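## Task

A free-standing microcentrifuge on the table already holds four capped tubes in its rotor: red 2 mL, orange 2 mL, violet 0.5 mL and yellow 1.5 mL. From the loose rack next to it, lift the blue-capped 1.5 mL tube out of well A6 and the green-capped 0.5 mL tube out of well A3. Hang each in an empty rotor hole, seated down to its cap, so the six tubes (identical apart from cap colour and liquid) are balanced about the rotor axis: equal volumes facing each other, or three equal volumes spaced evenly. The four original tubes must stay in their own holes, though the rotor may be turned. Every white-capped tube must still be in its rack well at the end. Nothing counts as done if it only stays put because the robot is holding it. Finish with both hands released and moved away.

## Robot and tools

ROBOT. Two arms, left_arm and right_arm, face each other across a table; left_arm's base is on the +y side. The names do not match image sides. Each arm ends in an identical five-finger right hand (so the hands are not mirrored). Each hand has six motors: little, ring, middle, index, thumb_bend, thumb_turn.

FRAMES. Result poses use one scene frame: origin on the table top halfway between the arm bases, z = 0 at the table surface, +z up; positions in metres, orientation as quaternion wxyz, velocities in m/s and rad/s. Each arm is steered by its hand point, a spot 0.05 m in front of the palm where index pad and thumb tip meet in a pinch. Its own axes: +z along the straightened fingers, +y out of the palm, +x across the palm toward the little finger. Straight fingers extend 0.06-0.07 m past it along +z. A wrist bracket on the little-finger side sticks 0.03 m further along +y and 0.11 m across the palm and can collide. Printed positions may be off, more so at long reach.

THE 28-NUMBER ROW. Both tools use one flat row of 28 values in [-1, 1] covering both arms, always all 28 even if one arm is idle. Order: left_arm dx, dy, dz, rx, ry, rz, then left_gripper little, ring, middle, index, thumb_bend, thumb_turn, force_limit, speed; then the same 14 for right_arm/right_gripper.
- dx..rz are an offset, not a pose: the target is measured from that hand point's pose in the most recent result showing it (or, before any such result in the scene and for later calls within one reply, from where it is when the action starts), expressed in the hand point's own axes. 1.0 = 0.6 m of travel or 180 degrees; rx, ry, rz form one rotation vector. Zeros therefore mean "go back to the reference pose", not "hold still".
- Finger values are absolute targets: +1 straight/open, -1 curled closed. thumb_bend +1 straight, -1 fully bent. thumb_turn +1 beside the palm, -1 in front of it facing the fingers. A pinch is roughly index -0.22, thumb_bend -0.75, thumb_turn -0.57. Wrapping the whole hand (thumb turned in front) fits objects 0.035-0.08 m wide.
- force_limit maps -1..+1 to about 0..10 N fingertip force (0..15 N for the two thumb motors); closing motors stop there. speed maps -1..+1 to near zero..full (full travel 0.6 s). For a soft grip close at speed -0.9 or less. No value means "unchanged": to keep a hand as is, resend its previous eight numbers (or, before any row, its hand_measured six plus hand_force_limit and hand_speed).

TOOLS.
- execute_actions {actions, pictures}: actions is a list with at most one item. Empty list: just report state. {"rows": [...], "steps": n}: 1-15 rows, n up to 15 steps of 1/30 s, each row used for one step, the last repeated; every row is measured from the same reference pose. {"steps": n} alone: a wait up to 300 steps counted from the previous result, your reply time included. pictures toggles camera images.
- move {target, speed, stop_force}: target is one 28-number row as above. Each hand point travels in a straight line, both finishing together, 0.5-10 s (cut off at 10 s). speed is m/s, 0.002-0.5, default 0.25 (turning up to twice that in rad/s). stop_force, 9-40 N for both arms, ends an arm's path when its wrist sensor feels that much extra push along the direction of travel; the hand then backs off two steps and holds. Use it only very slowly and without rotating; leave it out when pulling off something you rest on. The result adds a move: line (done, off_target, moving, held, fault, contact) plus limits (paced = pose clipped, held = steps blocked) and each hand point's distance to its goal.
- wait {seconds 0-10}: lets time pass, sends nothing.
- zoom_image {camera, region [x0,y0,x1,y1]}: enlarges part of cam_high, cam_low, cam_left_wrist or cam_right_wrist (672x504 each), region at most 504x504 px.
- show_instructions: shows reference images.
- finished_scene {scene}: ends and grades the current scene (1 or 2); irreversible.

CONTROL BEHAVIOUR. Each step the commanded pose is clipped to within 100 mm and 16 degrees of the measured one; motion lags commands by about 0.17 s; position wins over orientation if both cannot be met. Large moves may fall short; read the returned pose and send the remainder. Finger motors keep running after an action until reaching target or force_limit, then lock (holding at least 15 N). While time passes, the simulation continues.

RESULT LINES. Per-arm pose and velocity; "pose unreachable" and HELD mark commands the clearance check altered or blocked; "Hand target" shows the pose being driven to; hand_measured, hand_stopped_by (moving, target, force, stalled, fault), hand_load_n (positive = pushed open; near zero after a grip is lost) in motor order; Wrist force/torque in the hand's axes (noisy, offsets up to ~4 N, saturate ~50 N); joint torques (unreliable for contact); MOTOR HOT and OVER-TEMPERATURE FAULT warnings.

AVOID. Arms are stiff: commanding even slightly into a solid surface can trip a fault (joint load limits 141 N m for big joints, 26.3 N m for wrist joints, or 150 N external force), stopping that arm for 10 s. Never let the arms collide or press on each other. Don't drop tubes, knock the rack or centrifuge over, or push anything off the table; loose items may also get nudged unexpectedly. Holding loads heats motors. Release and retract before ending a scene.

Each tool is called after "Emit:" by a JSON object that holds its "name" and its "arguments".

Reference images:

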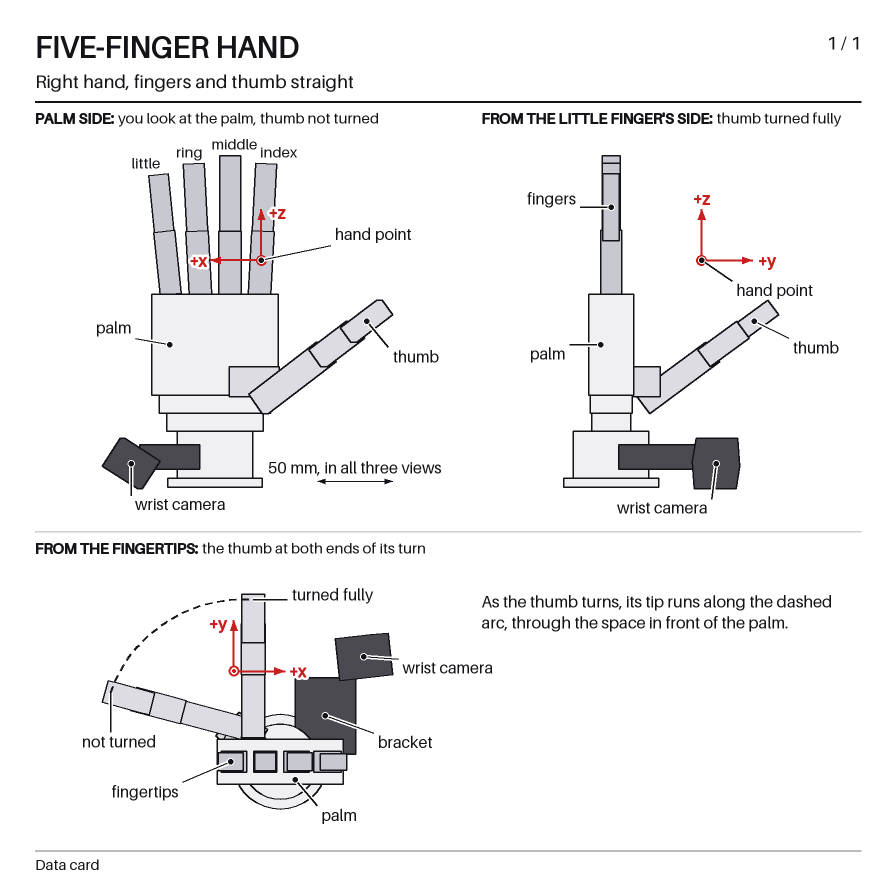

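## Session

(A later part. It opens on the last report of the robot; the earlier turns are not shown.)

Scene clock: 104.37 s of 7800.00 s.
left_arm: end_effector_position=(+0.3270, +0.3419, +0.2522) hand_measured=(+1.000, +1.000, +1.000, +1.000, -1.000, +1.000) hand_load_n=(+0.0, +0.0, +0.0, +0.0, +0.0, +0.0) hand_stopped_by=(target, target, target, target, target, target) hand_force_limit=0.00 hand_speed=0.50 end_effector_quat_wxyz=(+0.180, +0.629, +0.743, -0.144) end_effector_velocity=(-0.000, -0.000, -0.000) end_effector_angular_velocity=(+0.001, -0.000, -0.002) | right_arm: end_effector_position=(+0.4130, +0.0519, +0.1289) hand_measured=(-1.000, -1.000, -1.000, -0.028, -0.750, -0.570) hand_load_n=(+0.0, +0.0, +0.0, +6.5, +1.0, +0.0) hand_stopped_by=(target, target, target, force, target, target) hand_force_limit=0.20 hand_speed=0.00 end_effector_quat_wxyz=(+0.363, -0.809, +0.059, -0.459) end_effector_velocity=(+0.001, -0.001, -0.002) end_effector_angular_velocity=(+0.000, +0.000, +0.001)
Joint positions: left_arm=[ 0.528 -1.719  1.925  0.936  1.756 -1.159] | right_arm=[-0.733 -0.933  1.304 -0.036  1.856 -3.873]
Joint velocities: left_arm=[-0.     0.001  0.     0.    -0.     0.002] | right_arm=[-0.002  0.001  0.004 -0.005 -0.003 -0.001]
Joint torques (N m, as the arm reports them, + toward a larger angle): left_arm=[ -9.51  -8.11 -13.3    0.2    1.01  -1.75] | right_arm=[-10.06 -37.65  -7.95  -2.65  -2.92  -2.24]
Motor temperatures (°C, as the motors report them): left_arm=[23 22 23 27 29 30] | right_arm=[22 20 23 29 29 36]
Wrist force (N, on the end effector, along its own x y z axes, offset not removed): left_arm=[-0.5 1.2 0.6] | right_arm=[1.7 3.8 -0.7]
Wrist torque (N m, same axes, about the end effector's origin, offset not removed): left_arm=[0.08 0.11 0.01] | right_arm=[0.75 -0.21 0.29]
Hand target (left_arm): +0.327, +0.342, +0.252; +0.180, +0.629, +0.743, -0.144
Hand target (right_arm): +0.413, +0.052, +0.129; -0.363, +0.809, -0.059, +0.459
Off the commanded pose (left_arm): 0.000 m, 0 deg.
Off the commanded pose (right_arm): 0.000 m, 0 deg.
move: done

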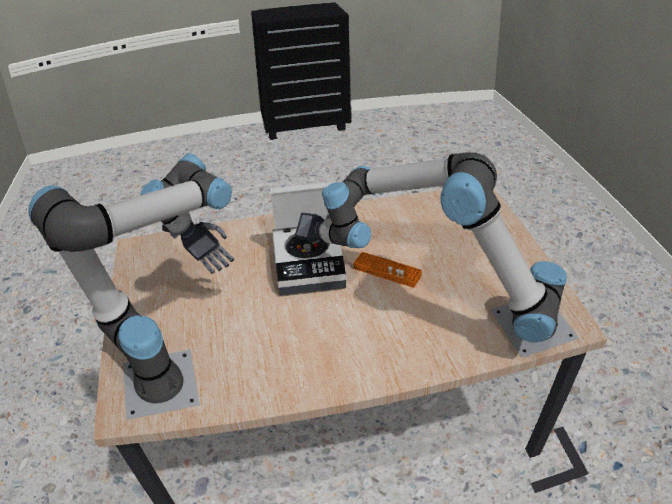

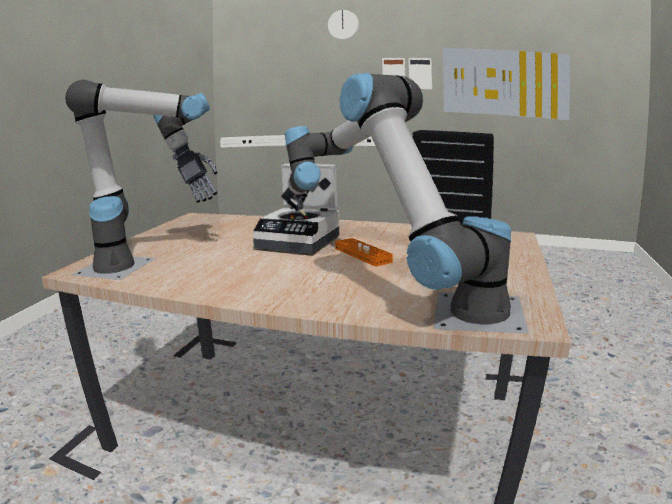

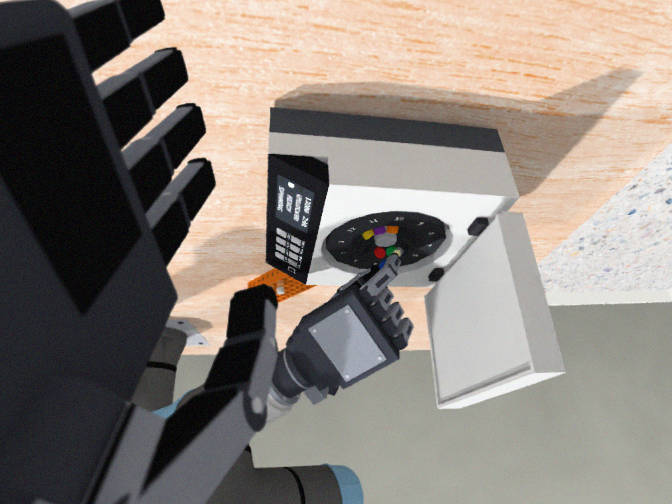

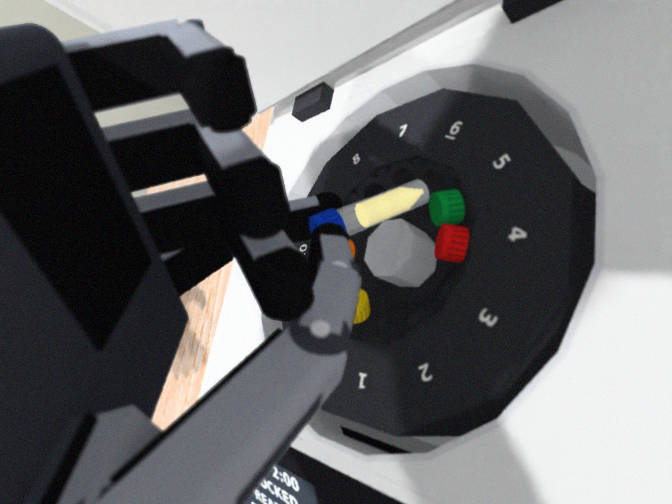

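Emit:
{"name": "move", "arguments": {"target": [0,0,0,0,0,0,1,1,1,1,-1,1,0,0.5,-0.001,-0.0021,0.0042,0,0,0,-1,-1,-1,-0.15,-0.75,-0.57,0.2,0], "speed": 0.01}}

Emit:
{"name": "move", "arguments": {"target": [0,0,0,0,0,0,1,1,1,1,-1,1,0,0.5,0.0003,0.0194,0.0097,0,0,0,-1,-1,-1,-0.15,-0.75,-0.57,0.2,0], "speed": 0.01, "stop_force": 10}}

Emit:
{"name": "zoom_image", "arguments": {"camera": "cam_left_wrist", "region": [350, 220, 430, 300]}}

Emit:
{"name": "zoom_image", "arguments": {"camera": "cam_right_wrist", "region": [300, 120, 480, 300]}}

Scene clock: 106.80 s of 7800.00 s.
left_arm: end_effector_position=(+0.3270, +0.3419, +0.2522) hand_measured=(+1.000, +1.000, +1.000, +1.000, -1.000, +1.000) hand_load_n=(+0.0, +0.0, +0.0, +0.0, +0.0, +0.0) hand_stopped_by=(target, target, target, target, target, target) hand_force_limit=0.00 hand_speed=0.50 end_effector_quat_wxyz=(+0.180, +0.629, +0.743, -0.144) end_effector_velocity=(+0.000, +0.000, +0.001) end_effector_angular_velocity=(-0.001, -0.001, +0.002) | right_arm: end_effector_position=(+0.4143, +0.0543, +0.1285) hand_measured=(-1.000, -1.000, -1.000, -0.028, -0.750, -0.570) hand_load_n=(+0.0, +0.0, +0.0, +6.5, +1.0, +0.0) hand_stopped_by=(target, target, target, force, target, target) hand_force_limit=0.20 hand_speed=0.00 end_effector_quat_wxyz=(+0.363, -0.809, +0.059, -0.459) end_effector_velocity=(+0.001, +0.001, +0.000) end_effector_angular_velocity=(+0.002, -0.001, -0.000)
Joint positions: left_arm=[ 0.528 -1.719  1.925  0.936  1.756 -1.159] | right_arm=[-0.732 -0.927  1.294 -0.033  1.857 -3.872]
Joint velocities: left_arm=[ 0.001 -0.001 -0.    -0.    -0.    -0.001] | right_arm=[ 0.     0.003 -0.005  0.001  0.     0.001]
Joint torques (N m, as the arm reports them, + toward a larger angle): left_arm=[ -9.03  -8.01 -13.24   0.27   1.19  -1.74] | right_arm=[  6.11 -38.02 -32.59   1.42   2.44   2.17]
Motor temperatures (°C, as the motors report them): left_arm=[23 22 23 27 29 30] | right_arm=[22 20 23 29 29 36]
Wrist force (N, on the end effector, along its own x y z axes, offset not removed): left_arm=[2.3 3.0 1.0] | right_arm=[2.1 1.2 -1.3]
Wrist torque (N m, same axes, about the end effector's origin, offset not removed): left_arm=[0.41 -0.40 0.23] | right_arm=[0.27 -0.07 0.33]
Hand target (left_arm): +0.327, +0.342, +0.252; +0.180, +0.629, +0.743, -0.144
Hand target (right_arm): +0.414, +0.054, +0.128; -0.363, +0.809, -0.059, +0.459
Off the commanded pose (left_arm): 0.000 m, 0 deg.
Off the commanded pose (right_arm): 0.000 m, 0 deg.
move: done

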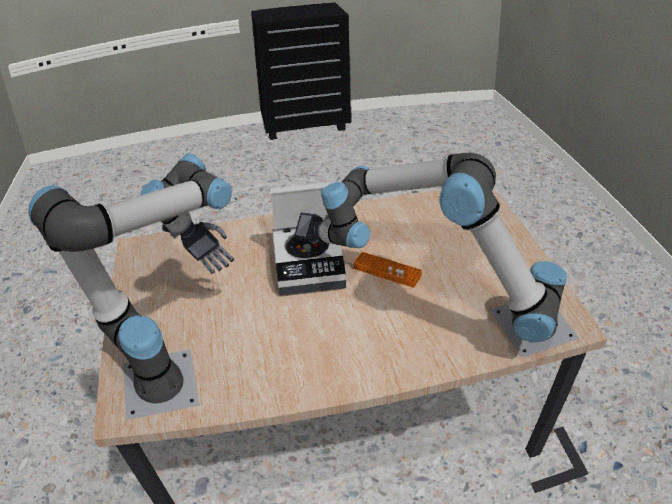

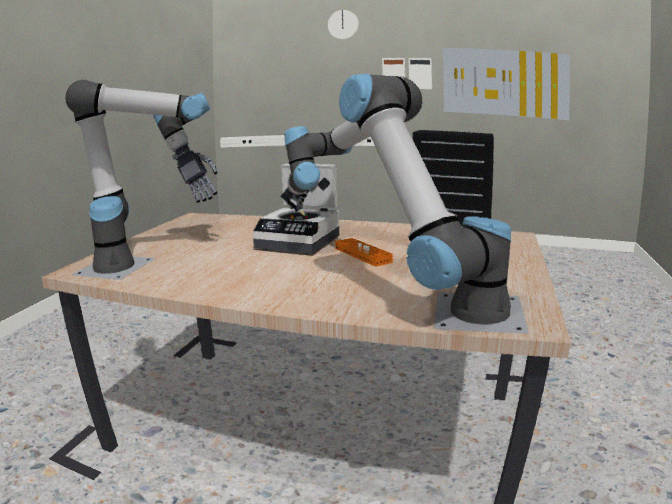

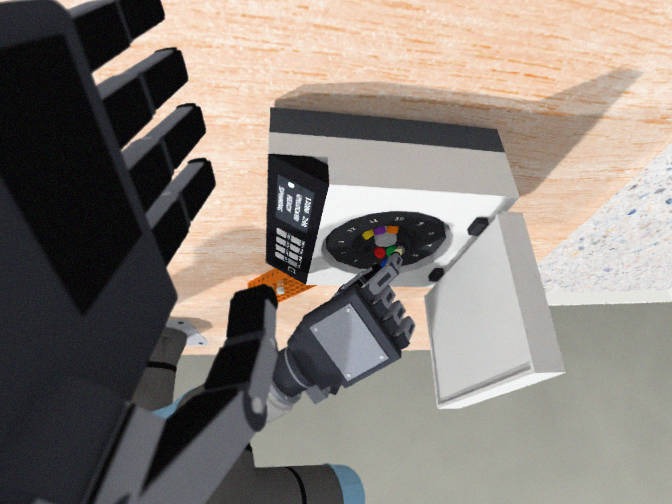

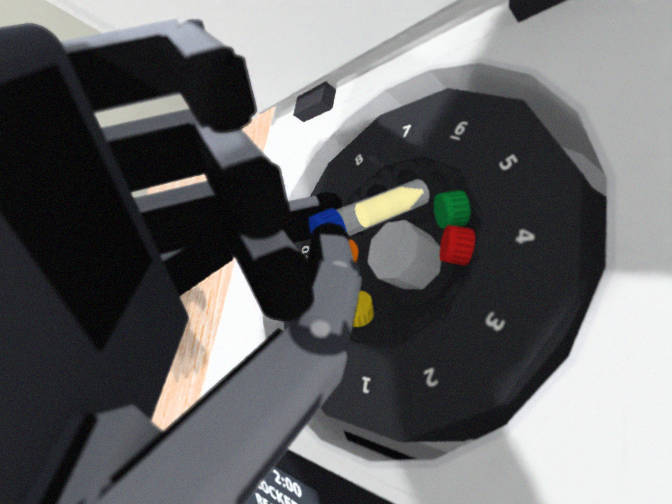

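Scene clock: 108.33 s of 7800.00 s.
left_arm: end_effector_position=(+0.3270, +0.3419, +0.2522) hand_measured=(+1.000, +1.000, +1.000, +1.000, -1.000, +1.000) hand_load_n=(+0.0, +0.0, +0.0, +0.0, +0.0, +0.0) hand_stopped_by=(target, target, target, target, target, target) hand_force_limit=0.00 hand_speed=0.50 end_effector_quat_wxyz=(+0.180, +0.629, +0.743, -0.144) end_effector_velocity=(-0.000, +0.000, -0.000) end_effector_angular_velocity=(+0.000, -0.000, -0.000) | right_arm: end_effector_position=(+0.4216, +0.0489, +0.1194) hand_measured=(-1.000, -1.000, -1.000, -0.028, -0.750, -0.570) hand_load_n=(+0.0, +0.0, +0.0, +6.5, +1.0, +0.0) hand_stopped_by=(target, target, target, force, target, target) hand_force_limit=0.20 hand_speed=0.00 end_effector_quat_wxyz=(+0.363, -0.809, +0.059, -0.459) end_effector_velocity=(+0.001, -0.001, -0.002) end_effector_angular_velocity=(-0.000, +0.000, -0.001)
Joint positions: left_arm=[ 0.528 -1.719  1.925  0.936  1.756 -1.159] | right_arm=[-0.748 -0.923  1.311 -0.056  1.842 -3.878]
Joint velocities: left_arm=[ 0.001 -0.     0.     0.001  0.     0.001] | right_arm=[-0.003  0.001  0.003 -0.003 -0.002 -0.001]
Joint torques (N m, as the arm reports them, + toward a larger angle): left_arm=[-10.97  -7.26 -12.84   0.3    1.11  -1.7 ] | right_arm=[ -9.16 -36.74  -7.49  -2.87  -3.03  -2.45]
Motor temperatures (°C, as the motors report them): left_arm=[23 22 23 27 29 30] | right_arm=[22 20 23 29 29 36]
Wrist force (N, on the end effector, along its own x y z axes, offset not removed): left_arm=[1.3 1.3 0.9] | right_arm=[2.2 3.7 -0.3]
Wrist torque (N m, same axes, about the end effector's origin, offset not removed): left_arm=[0.16 -0.34 0.06] | right_arm=[0.69 -0.38 0.37]
Hand target (left_arm): +0.327, +0.342, +0.252; +0.180, +0.629, +0.743, -0.144
Hand target (right_arm): +0.422, +0.049, +0.119; -0.363, +0.809, -0.059, +0.459
Off the commanded pose (left_arm): 0.000 m, 0 deg.
Off the commanded pose (right_arm): 0.000 m, 0 deg.
move: done

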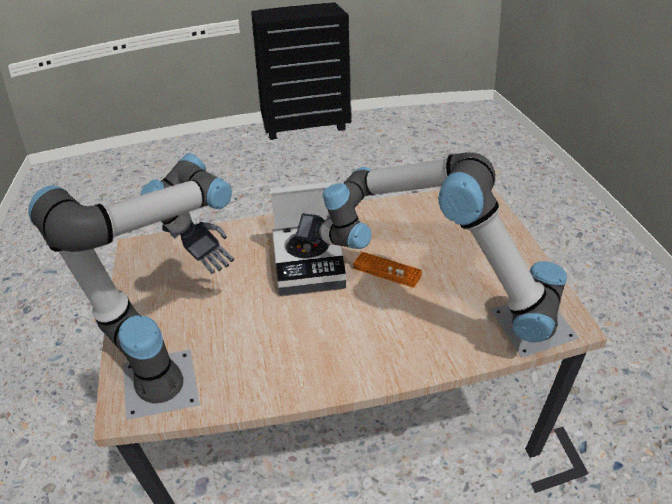

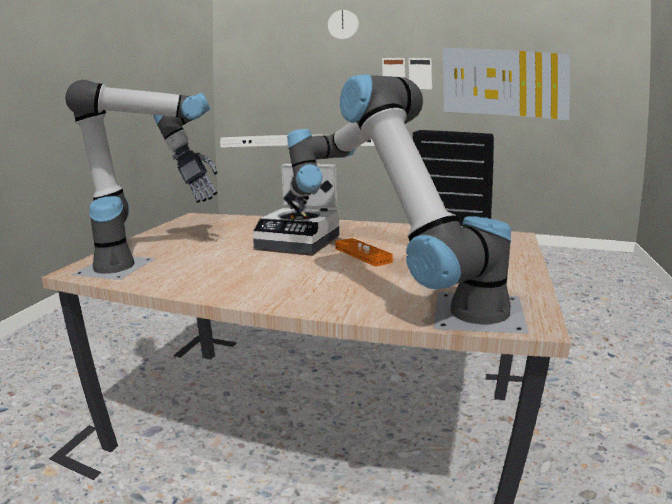

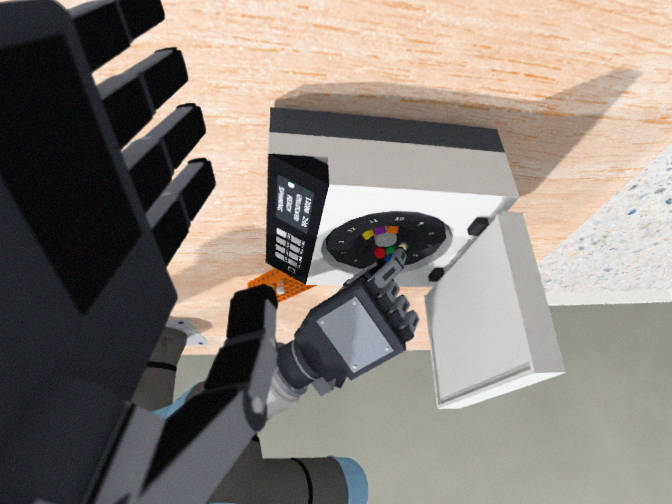

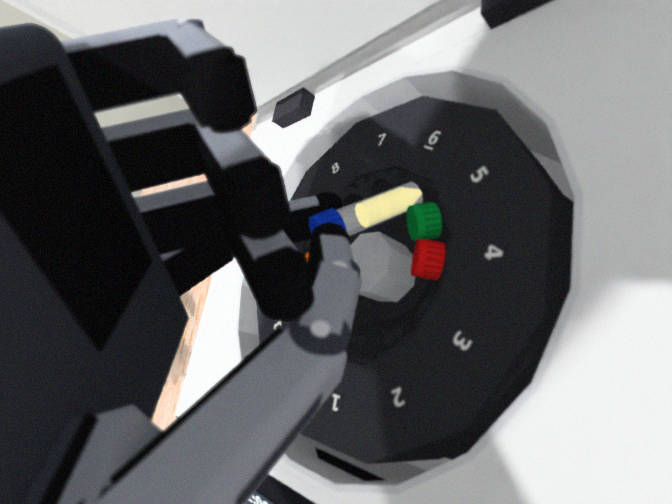

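Region (350, 220, 430, 300) of cam_left_wrist's 672x504 image, scaled by 6.300, with more detail than that image has.

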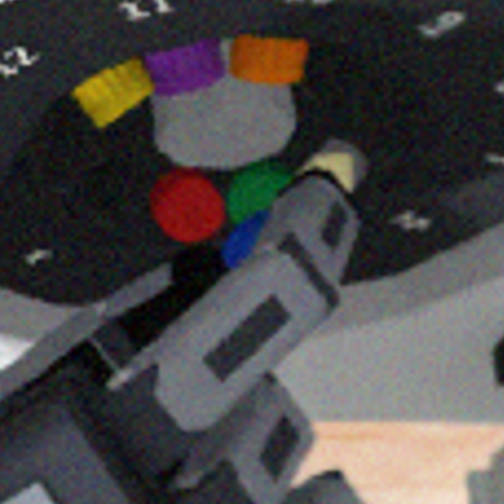

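Region (300, 120, 480, 300) of cam_right_wrist's 672x504 image, scaled by 2.800, with more detail than that image has.

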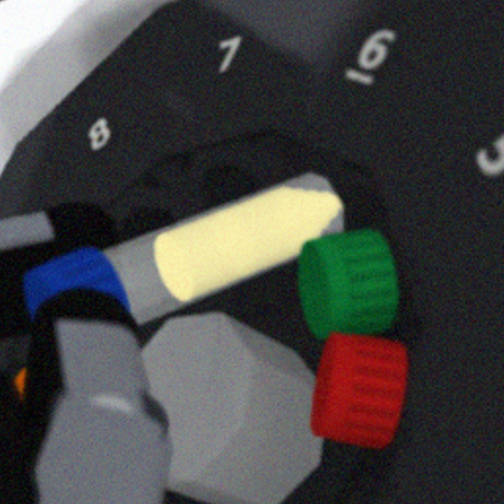

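Emit:
{"name": "execute_actions", "arguments": {"actions": []}}

Scene clock: 112.10 s of 7800.00 s.
left_arm: end_effector_position=(+0.3270, +0.3419, +0.2522) hand_measured=(+1.000, +1.000, +1.000, +1.000, -1.000, +1.000) hand_load_n=(+0.0, +0.0, +0.0, +0.0, +0.0, +0.0) hand_stopped_by=(target, target, target, target, target, target) hand_force_limit=0.00 hand_speed=0.50 end_effector_quat_wxyz=(+0.180, +0.629, +0.743, -0.144) end_effector_velocity=(+0.000, -0.000, -0.000) end_effector_angular_velocity=(-0.001, -0.000, -0.001) | right_arm: end_effector_position=(+0.4217, +0.0488, +0.1193) hand_measured=(-1.000, -1.000, -1.000, -0.028, -0.750, -0.570) hand_load_n=(+0.0, +0.0, +0.0, +6.5, +1.0, +0.0) hand_stopped_by=(target, target, target, force, target, target) hand_force_limit=0.20 hand_speed=0.00 end_effector_quat_wxyz=(+0.363, -0.809, +0.059, -0.459) end_effector_velocity=(-0.000, +0.000, +0.000) end_effector_angular_velocity=(+0.000, -0.000, +0.000)
Joint positions: left_arm=[ 0.528 -1.719  1.925  0.936  1.756 -1.159] | right_arm=[-0.748 -0.922  1.312 -0.056  1.842 -3.878]
Joint velocities: left_arm=[ 0.     0.     0.    -0.001  0.001  0.001] | right_arm=[ 0. -0. -0.  0. -0.  0.]
Joint torques (N m, as the arm reports them, + toward a larger angle): left_arm=[-10.26  -9.   -13.65   0.28   1.11  -1.54] | right_arm=[ -9.13 -36.55  -7.67  -2.73  -2.87  -2.43]
Motor temperatures (°C, as the motors report them): left_arm=[23 22 23 27 29 30] | right_arm=[22 20 23 29 29 36]
Wrist force (N, on the end effector, along its own x y z axes, offset not removed): left_arm=[1.7 3.8 2.0] | right_arm=[1.7 3.6 -0.2]
Wrist torque (N m, same axes, about the end effector's origin, offset not removed): left_arm=[0.46 -0.27 0.24] | right_arm=[0.64 -0.25 0.45]
Hand target (left_arm): +0.327, +0.342, +0.252; +0.180, +0.629, +0.743, -0.144
Hand target (right_arm): +0.422, +0.049, +0.119; -0.363, +0.809, -0.059, +0.459
Off the commanded pose (left_arm): 0.000 m, 0 deg.
Off the commanded pose (right_arm): 0.000 m, 0 deg.
Steps of this call (steps 1 to 113: nothing new was sent). Readings (end_effector_position | what the end effector reports):
1: left_arm (+0.3270, +0.3419, +0.2522) | right_arm (+0.4216, +0.0488, +0.1194) | left_arm hand_measured=(+1.000, +1.000, +1.000, +1.000, -1.000, +1.000) hand_load_n=(+0.0, +0.0, +0.0, +0.0, +0.0, +0.0) hand_stopped_by=(target, target, target, target, target, target) hand_force_limit=0.00 hand_speed=0.50 | right_arm hand_measured=(-1.000, -1.000, -1.000, -0.028, -0.750, -0.570) hand_load_n=(+0.0, +0.0, +0.0, +6.5, +1.0, +0.0) hand_stopped_by=(target, target, target, force, target, target) hand_force_limit=0.20 hand_speed=0.00
2: left_arm (+0.3270, +0.3419, +0.2522) | right_arm (+0.4216, +0.0488, +0.1193) | left_arm hand_measured=(+1.000, +1.000, +1.000, +1.000, -1.000, +1.000) hand_load_n=(+0.0, +0.0, +0.0, +0.0, +0.0, +0.0) hand_stopped_by=(target, target, target, target, target, target) hand_force_limit=0.00 hand_speed=0.50 | right_arm hand_measured=(-1.000, -1.000, -1.000, -0.028, -0.750, -0.570) hand_load_n=(+0.0, +0.0, +0.0, +6.5, +1.0, +0.0) hand_stopped_by=(target, target, target, force, target, target) hand_force_limit=0.20 hand_speed=0.00
4: left_arm (+0.3270, +0.3419, +0.2522) | right_arm (+0.4217, +0.0488, +0.1193) | left_arm hand_measured=(+1.000, +1.000, +1.000, +1.000, -1.000, +1.000) hand_load_n=(+0.0, +0.0, +0.0, +0.0, +0.0, +0.0) hand_stopped_by=(target, target, target, target, target, target) hand_force_limit=0.00 hand_speed=0.50 | right_arm hand_measured=(-1.000, -1.000, -1.000, -0.028, -0.750, -0.570) hand_load_n=(+0.0, +0.0, +0.0, +6.5, +1.0, +0.0) hand_stopped_by=(target, target, target, force, target, target) hand_force_limit=0.20 hand_speed=0.00
8: left_arm (+0.3270, +0.3419, +0.2522) | right_arm (+0.4217, +0.0488, +0.1193) | left_arm hand_measured=(+1.000, +1.000, +1.000, +1.000, -1.000, +1.000) hand_load_n=(+0.0, +0.0, +0.0, +0.0, +0.0, +0.0) hand_stopped_by=(target, target, target, target, target, target) hand_force_limit=0.00 hand_speed=0.50 | right_arm hand_measured=(-1.000, -1.000, -1.000, -0.028, -0.750, -0.570) hand_load_n=(+0.0, +0.0, +0.0, +6.5, +1.0, +0.0) hand_stopped_by=(target, target, target, force, target, target) hand_force_limit=0.20 hand_speed=0.00
113: the state above

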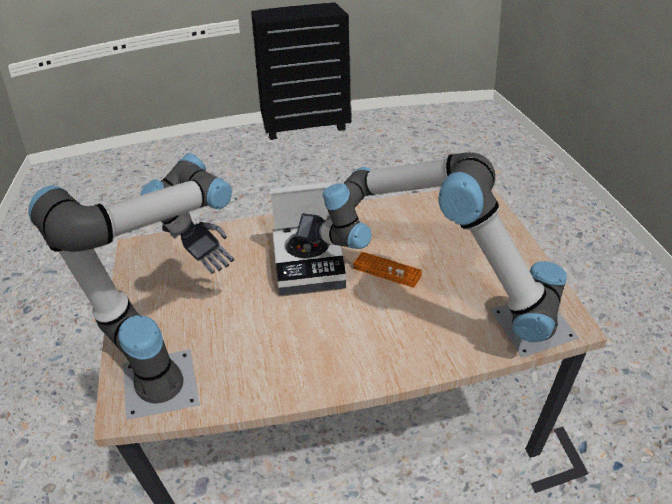

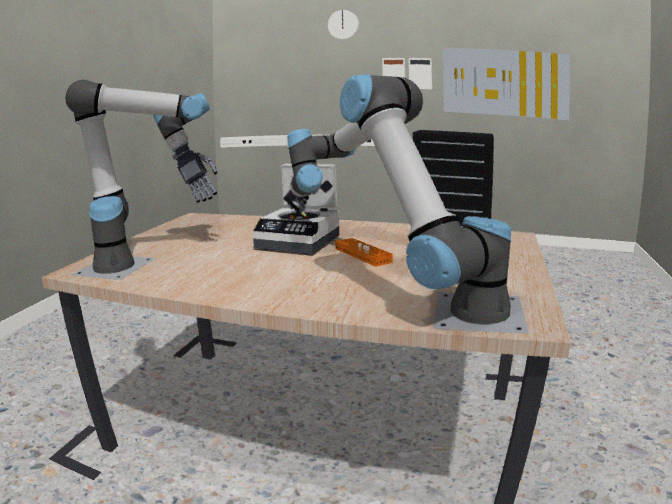

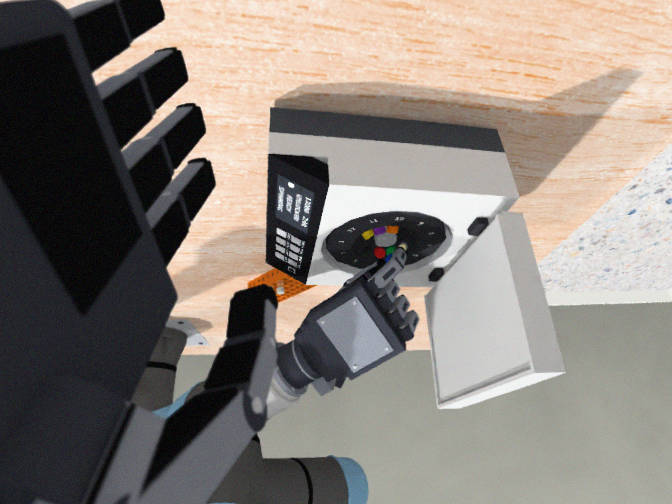

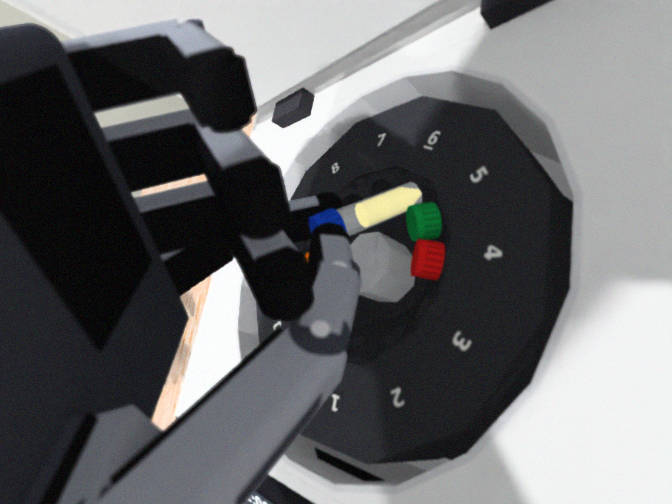

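Emit:
{"name": "move", "arguments": {"target": [0,0,0,0,0,0,1,1,1,1,-1,1,0,0.5,0.0004,0.0287,0.0138,0,0,0,-1,-1,-1,-0.15,-0.75,-0.57,0.2,0], "speed": 0.01, "stop_force": 10}}

Emit:
{"name": "zoom_image", "arguments": {"camera": "cam_right_wrist", "region": [280,120,480,300]}}

Scene clock: 114.90 s of 7800.00 s.
left_arm: end_effector_position=(+0.3270, +0.3419, +0.2522) hand_measured=(+1.000, +1.000, +1.000, +1.000, -1.000, +1.000) hand_load_n=(+0.0, +0.0, +0.0, +0.0, +0.0, +0.0) hand_stopped_by=(target, target, target, target, target, target) hand_force_limit=0.00 hand_speed=0.50 end_effector_quat_wxyz=(+0.180, +0.629, +0.743, -0.144) end_effector_velocity=(+0.000, -0.001, -0.000) end_effector_angular_velocity=(+0.000, -0.001, -0.001) | right_arm: end_effector_position=(+0.4323, +0.0406, +0.1059) hand_measured=(-1.000, -1.000, -1.000, -0.028, -0.750, -0.570) hand_load_n=(+0.0, +0.0, +0.0, +6.5, +1.5, +0.0) hand_stopped_by=(target, target, target, force, target, target) hand_force_limit=0.20 hand_speed=0.00 end_effector_quat_wxyz=(+0.363, -0.809, +0.059, -0.459) end_effector_velocity=(+0.001, -0.001, -0.001) end_effector_angular_velocity=(-0.000, +0.001, -0.000)
Joint positions: left_arm=[ 0.528 -1.719  1.925  0.936  1.756 -1.159] | right_arm=[-0.771 -0.916  1.337 -0.09   1.82  -3.886]
Joint velocities: left_arm=[-0.001  0.001 -0.001 -0.    -0.     0.001] | right_arm=[-0.003  0.001  0.002 -0.002 -0.003 -0.001]
Joint torques (N m, as the arm reports them, + toward a larger angle): left_arm=[-10.08  -6.51 -13.02   0.42   0.91  -1.65] | right_arm=[ -8.74 -37.71  -7.4   -2.64  -2.61  -2.43]
Motor temperatures (°C, as the motors report them): left_arm=[23 22 23 27 29 30] | right_arm=[22 20 23 29 29 36]
Wrist force (N, on the end effector, along its own x y z axes, offset not removed): left_arm=[2.4 1.9 3.8] | right_arm=[2.6 4.5 0.7]
Wrist torque (N m, same axes, about the end effector's origin, offset not removed): left_arm=[-0.02 -0.42 0.06] | right_arm=[0.78 -0.29 0.45]
Hand target (left_arm): +0.327, +0.342, +0.252; +0.180, +0.629, +0.743, -0.144
Hand target (right_arm): +0.432, +0.041, +0.106; -0.363, +0.809, -0.059, +0.459
Off the commanded pose (left_arm): 0.000 m, 0 deg.
Off the commanded pose (right_arm): 0.000 m, 0 deg.
move: done

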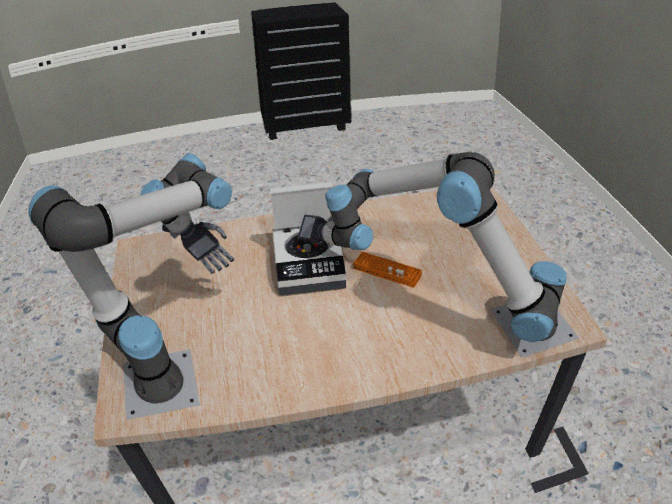

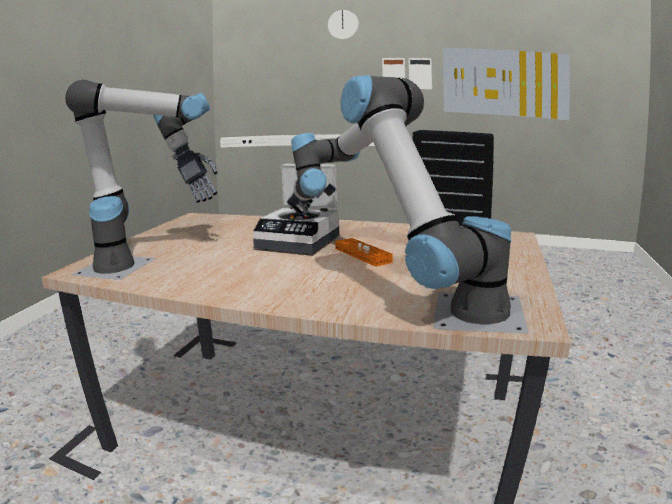

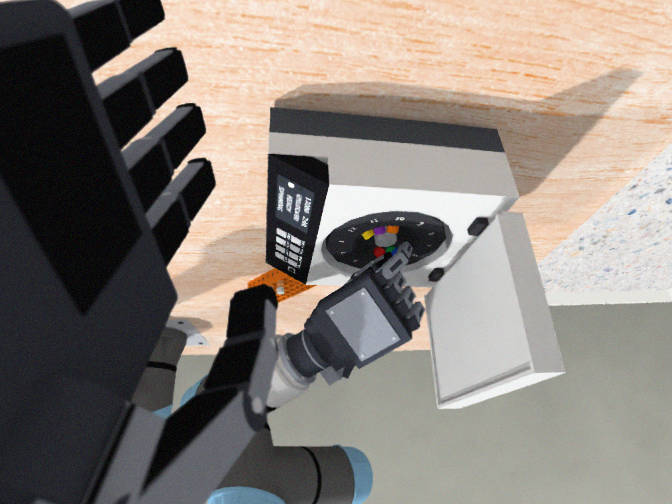

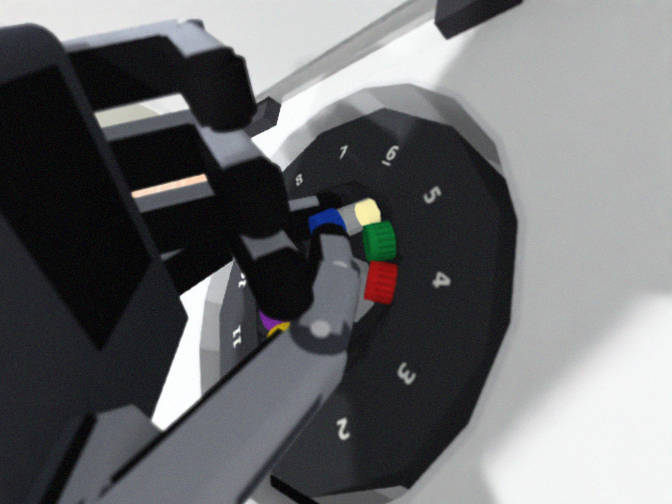

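Region (280, 120, 480, 300) of cam_right_wrist's 672x504 image, scaled by 2.520, with more detail than that image has; it fills the top 454 rows of this view, and the rest is white.

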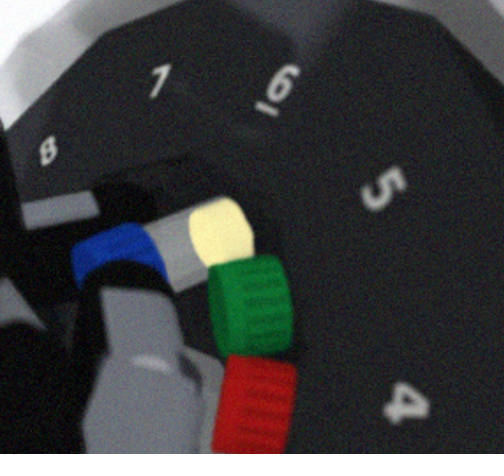

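Emit:
{"name": "move", "arguments": {"target": [0,0,0,0,0,0,1,1,1,1,-1,1,0,0.5,0,0.0008,-0.0015,0,0,0,-1,-1,-1,0.12,-0.75,-0.57,0.2,0], "speed": 0.01}}

Emit:
{"name": "move", "arguments": {"target": [0,0,0,0,0,0,1,1,1,1,-1,1,0,0.5,0,-0.06,-0.03,0,0,0,-1,-1,-1,0.12,-0.75,-0.57,0.2,0], "speed": 0.06}}

Emit:
{"name": "zoom_image", "arguments": {"camera": "cam_right_wrist", "region": [300,80,560,320]}}

Scene clock: 117.80 s of 7800.00 s.
left_arm: end_effector_position=(+0.3270, +0.3419, +0.2522) hand_measured=(+1.000, +1.000, +1.000, +1.000, -1.000, +1.000) hand_load_n=(+0.0, +0.0, +0.0, +0.0, +0.0, +0.0) hand_stopped_by=(target, target, target, target, target, target) hand_force_limit=0.00 hand_speed=0.50 end_effector_quat_wxyz=(+0.180, +0.629, +0.743, -0.144) end_effector_velocity=(-0.000, -0.000, +0.000) end_effector_angular_velocity=(-0.000, -0.000, -0.001) | right_arm: end_effector_position=(+0.4318, +0.0398, +0.1059) hand_measured=(-1.000, -1.000, -1.000, +0.120, -0.750, -0.570) hand_load_n=(+0.0, +0.0, +0.0, +0.0, +0.0, +0.0) hand_stopped_by=(target, target, target, target, target, target) hand_force_limit=0.20 hand_speed=0.00 end_effector_quat_wxyz=(+0.363, -0.809, +0.059, -0.459) end_effector_velocity=(-0.000, +0.000, +0.001) end_effector_angular_velocity=(+0.001, -0.001, +0.001)
Joint positions: left_arm=[ 0.528 -1.719  1.925  0.936  1.756 -1.159] | right_arm=[-0.771 -0.918  1.341 -0.092  1.82  -3.886]
Joint velocities: left_arm=[-0.001 -0.    -0.001  0.001  0.     0.   ] | right_arm=[ 0.001 -0.001  0.001 -0.001  0.     0.   ]
Joint torques (N m, as the arm reports them, + toward a larger angle): left_arm=[ -9.81  -7.56 -12.59   0.33   1.19  -1.54] | right_arm=[ -1.92 -49.57  -6.92  -3.05   0.39  -2.23]
Motor temperatures (°C, as the motors report them): left_arm=[23 22 23 27 29 30] | right_arm=[22 20 23 29 29 36]
Wrist force (N, on the end effector, along its own x y z axes, offset not removed): left_arm=[0.1 1.5 1.0] | right_arm=[1.2 4.4 -3.1]
Wrist torque (N m, same axes, about the end effector's origin, offset not removed): left_arm=[0.23 -0.05 -0.03] | right_arm=[0.81 0.02 0.57]
Hand target (left_arm): +0.327, +0.342, +0.252; +0.180, +0.629, +0.743, -0.144
Hand target (right_arm): +0.432, +0.040, +0.106; -0.363, +0.809, -0.059, +0.459
Off the commanded pose (left_arm): 0.000 m, 0 deg.
Off the commanded pose (right_arm): 0.000 m, 0 deg.
move: done

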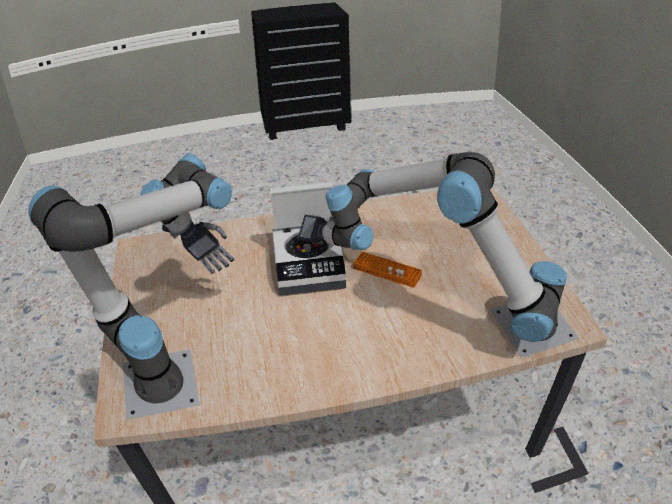

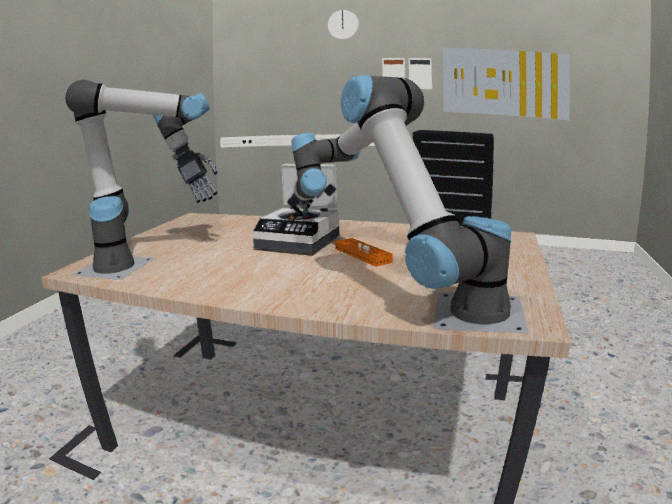

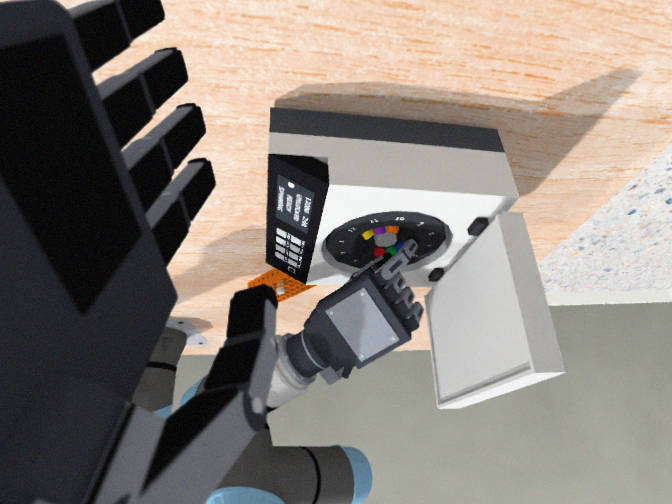

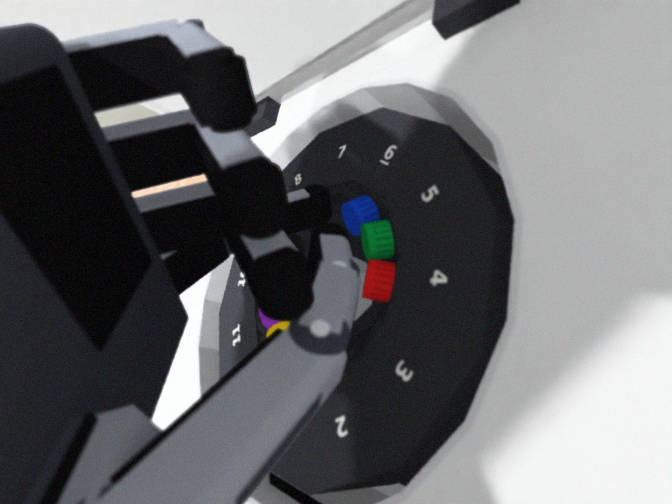

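Scene clock: 118.87 s of 7800.00 s.
left_arm: end_effector_position=(+0.3270, +0.3419, +0.2522) hand_measured=(+1.000, +1.000, +1.000, +1.000, -1.000, +1.000) hand_load_n=(+0.0, +0.0, +0.0, +0.0, +0.0, +0.0) hand_stopped_by=(target, target, target, target, target, target) hand_force_limit=0.00 hand_speed=0.50 end_effector_quat_wxyz=(+0.180, +0.629, +0.743, -0.144) end_effector_velocity=(-0.000, -0.000, -0.000) end_effector_angular_velocity=(+0.001, +0.001, -0.001) | right_arm: end_effector_position=(+0.4092, +0.0564, +0.1345) hand_measured=(-1.000, -1.000, -1.000, +0.120, -0.750, -0.570) hand_load_n=(+0.0, +0.0, +0.0, +0.0, +0.0, +0.0) hand_stopped_by=(target, target, target, target, target, target) hand_force_limit=0.20 hand_speed=0.00 end_effector_quat_wxyz=(+0.363, -0.809, +0.059, -0.459) end_effector_velocity=(-0.002, +0.001, +0.001) end_effector_angular_velocity=(-0.001, +0.001, +0.001)
Joint positions: left_arm=[ 0.528 -1.719  1.925  0.936  1.756 -1.159] | right_arm=[-0.723 -0.932  1.287 -0.019  1.865 -3.869]
Joint velocities: left_arm=[-0.001  0.    -0.     0.001  0.     0.   ] | right_arm=[ 0.003 -0.    -0.003  0.005  0.002  0.001]
Joint torques (N m, as the arm reports them, + toward a larger angle): left_arm=[-10.73  -6.62 -13.25   0.32   1.    -1.42] | right_arm=[  6.22 -49.83 -31.85   1.32   2.66   2.3 ]
Motor temperatures (°C, as the motors report them): left_arm=[23 22 23 27 29 30] | right_arm=[22 20 23 29 29 36]
Wrist force (N, on the end effector, along its own x y z axes, offset not removed): left_arm=[1.2 2.0 0.0] | right_arm=[1.9 0.3 -0.5]
Wrist torque (N m, same axes, about the end effector's origin, offset not removed): left_arm=[0.26 -0.08 0.16] | right_arm=[0.06 -0.29 0.25]
Hand target (left_arm): +0.327, +0.342, +0.252; +0.180, +0.629, +0.743, -0.144
Hand target (right_arm): +0.409, +0.056, +0.135; -0.363, +0.809, -0.059, +0.459
Off the commanded pose (left_arm): 0.000 m, 0 deg.
Off the commanded pose (right_arm): 0.000 m, 0 deg.
move: done

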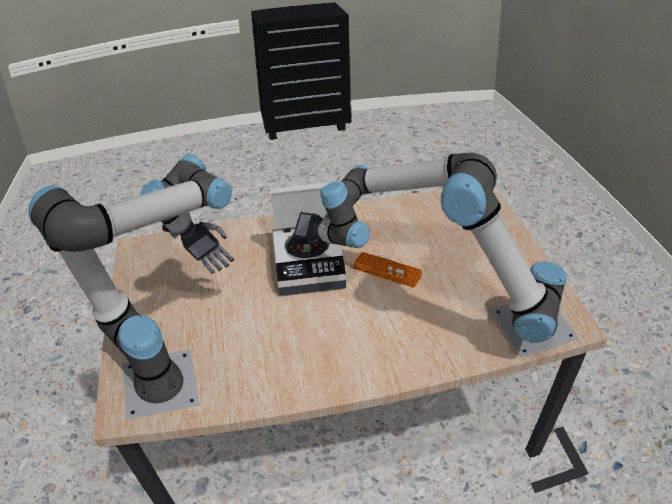

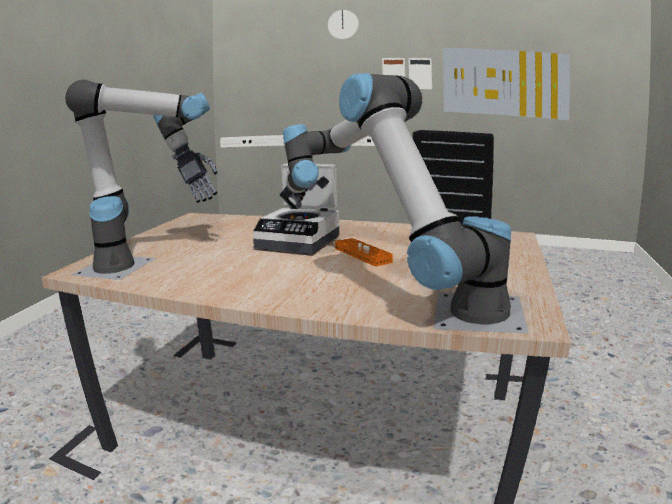

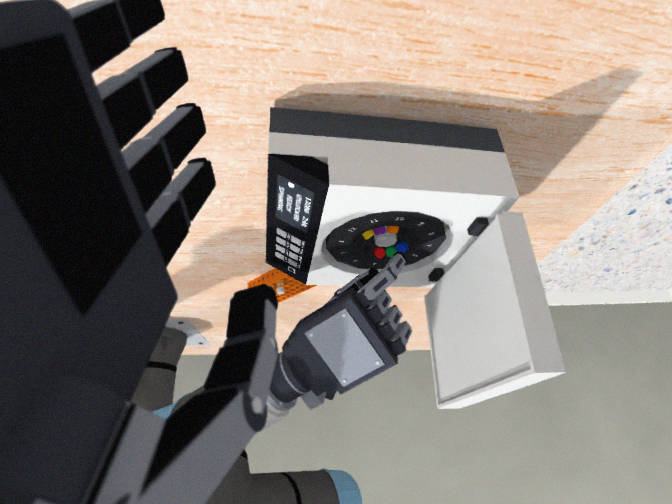

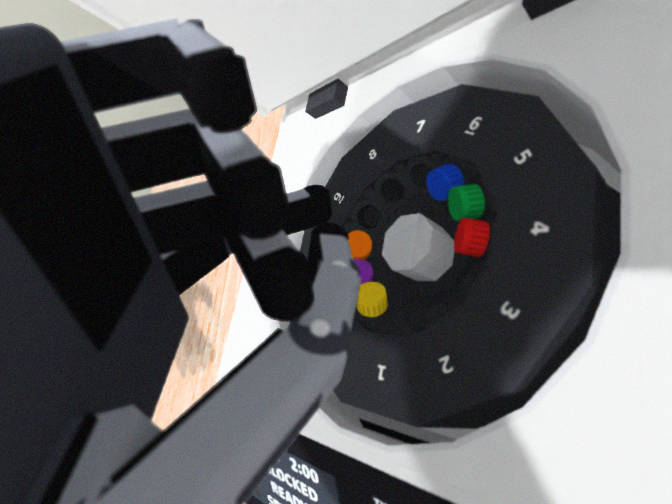

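Region (300, 80, 560, 320) of cam_right_wrist's 672x504 image, scaled by 1.938, with more detail than that image has; it fills the top 465 rows of this view, and the rest is white.

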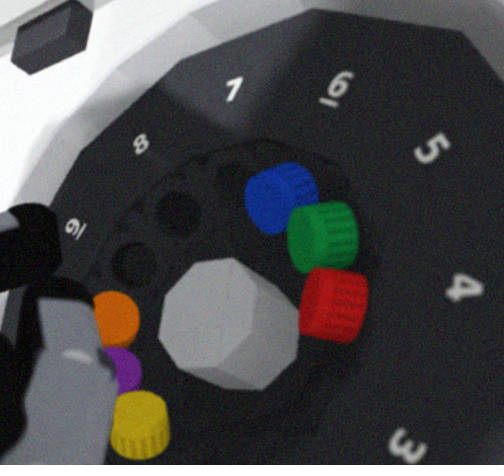

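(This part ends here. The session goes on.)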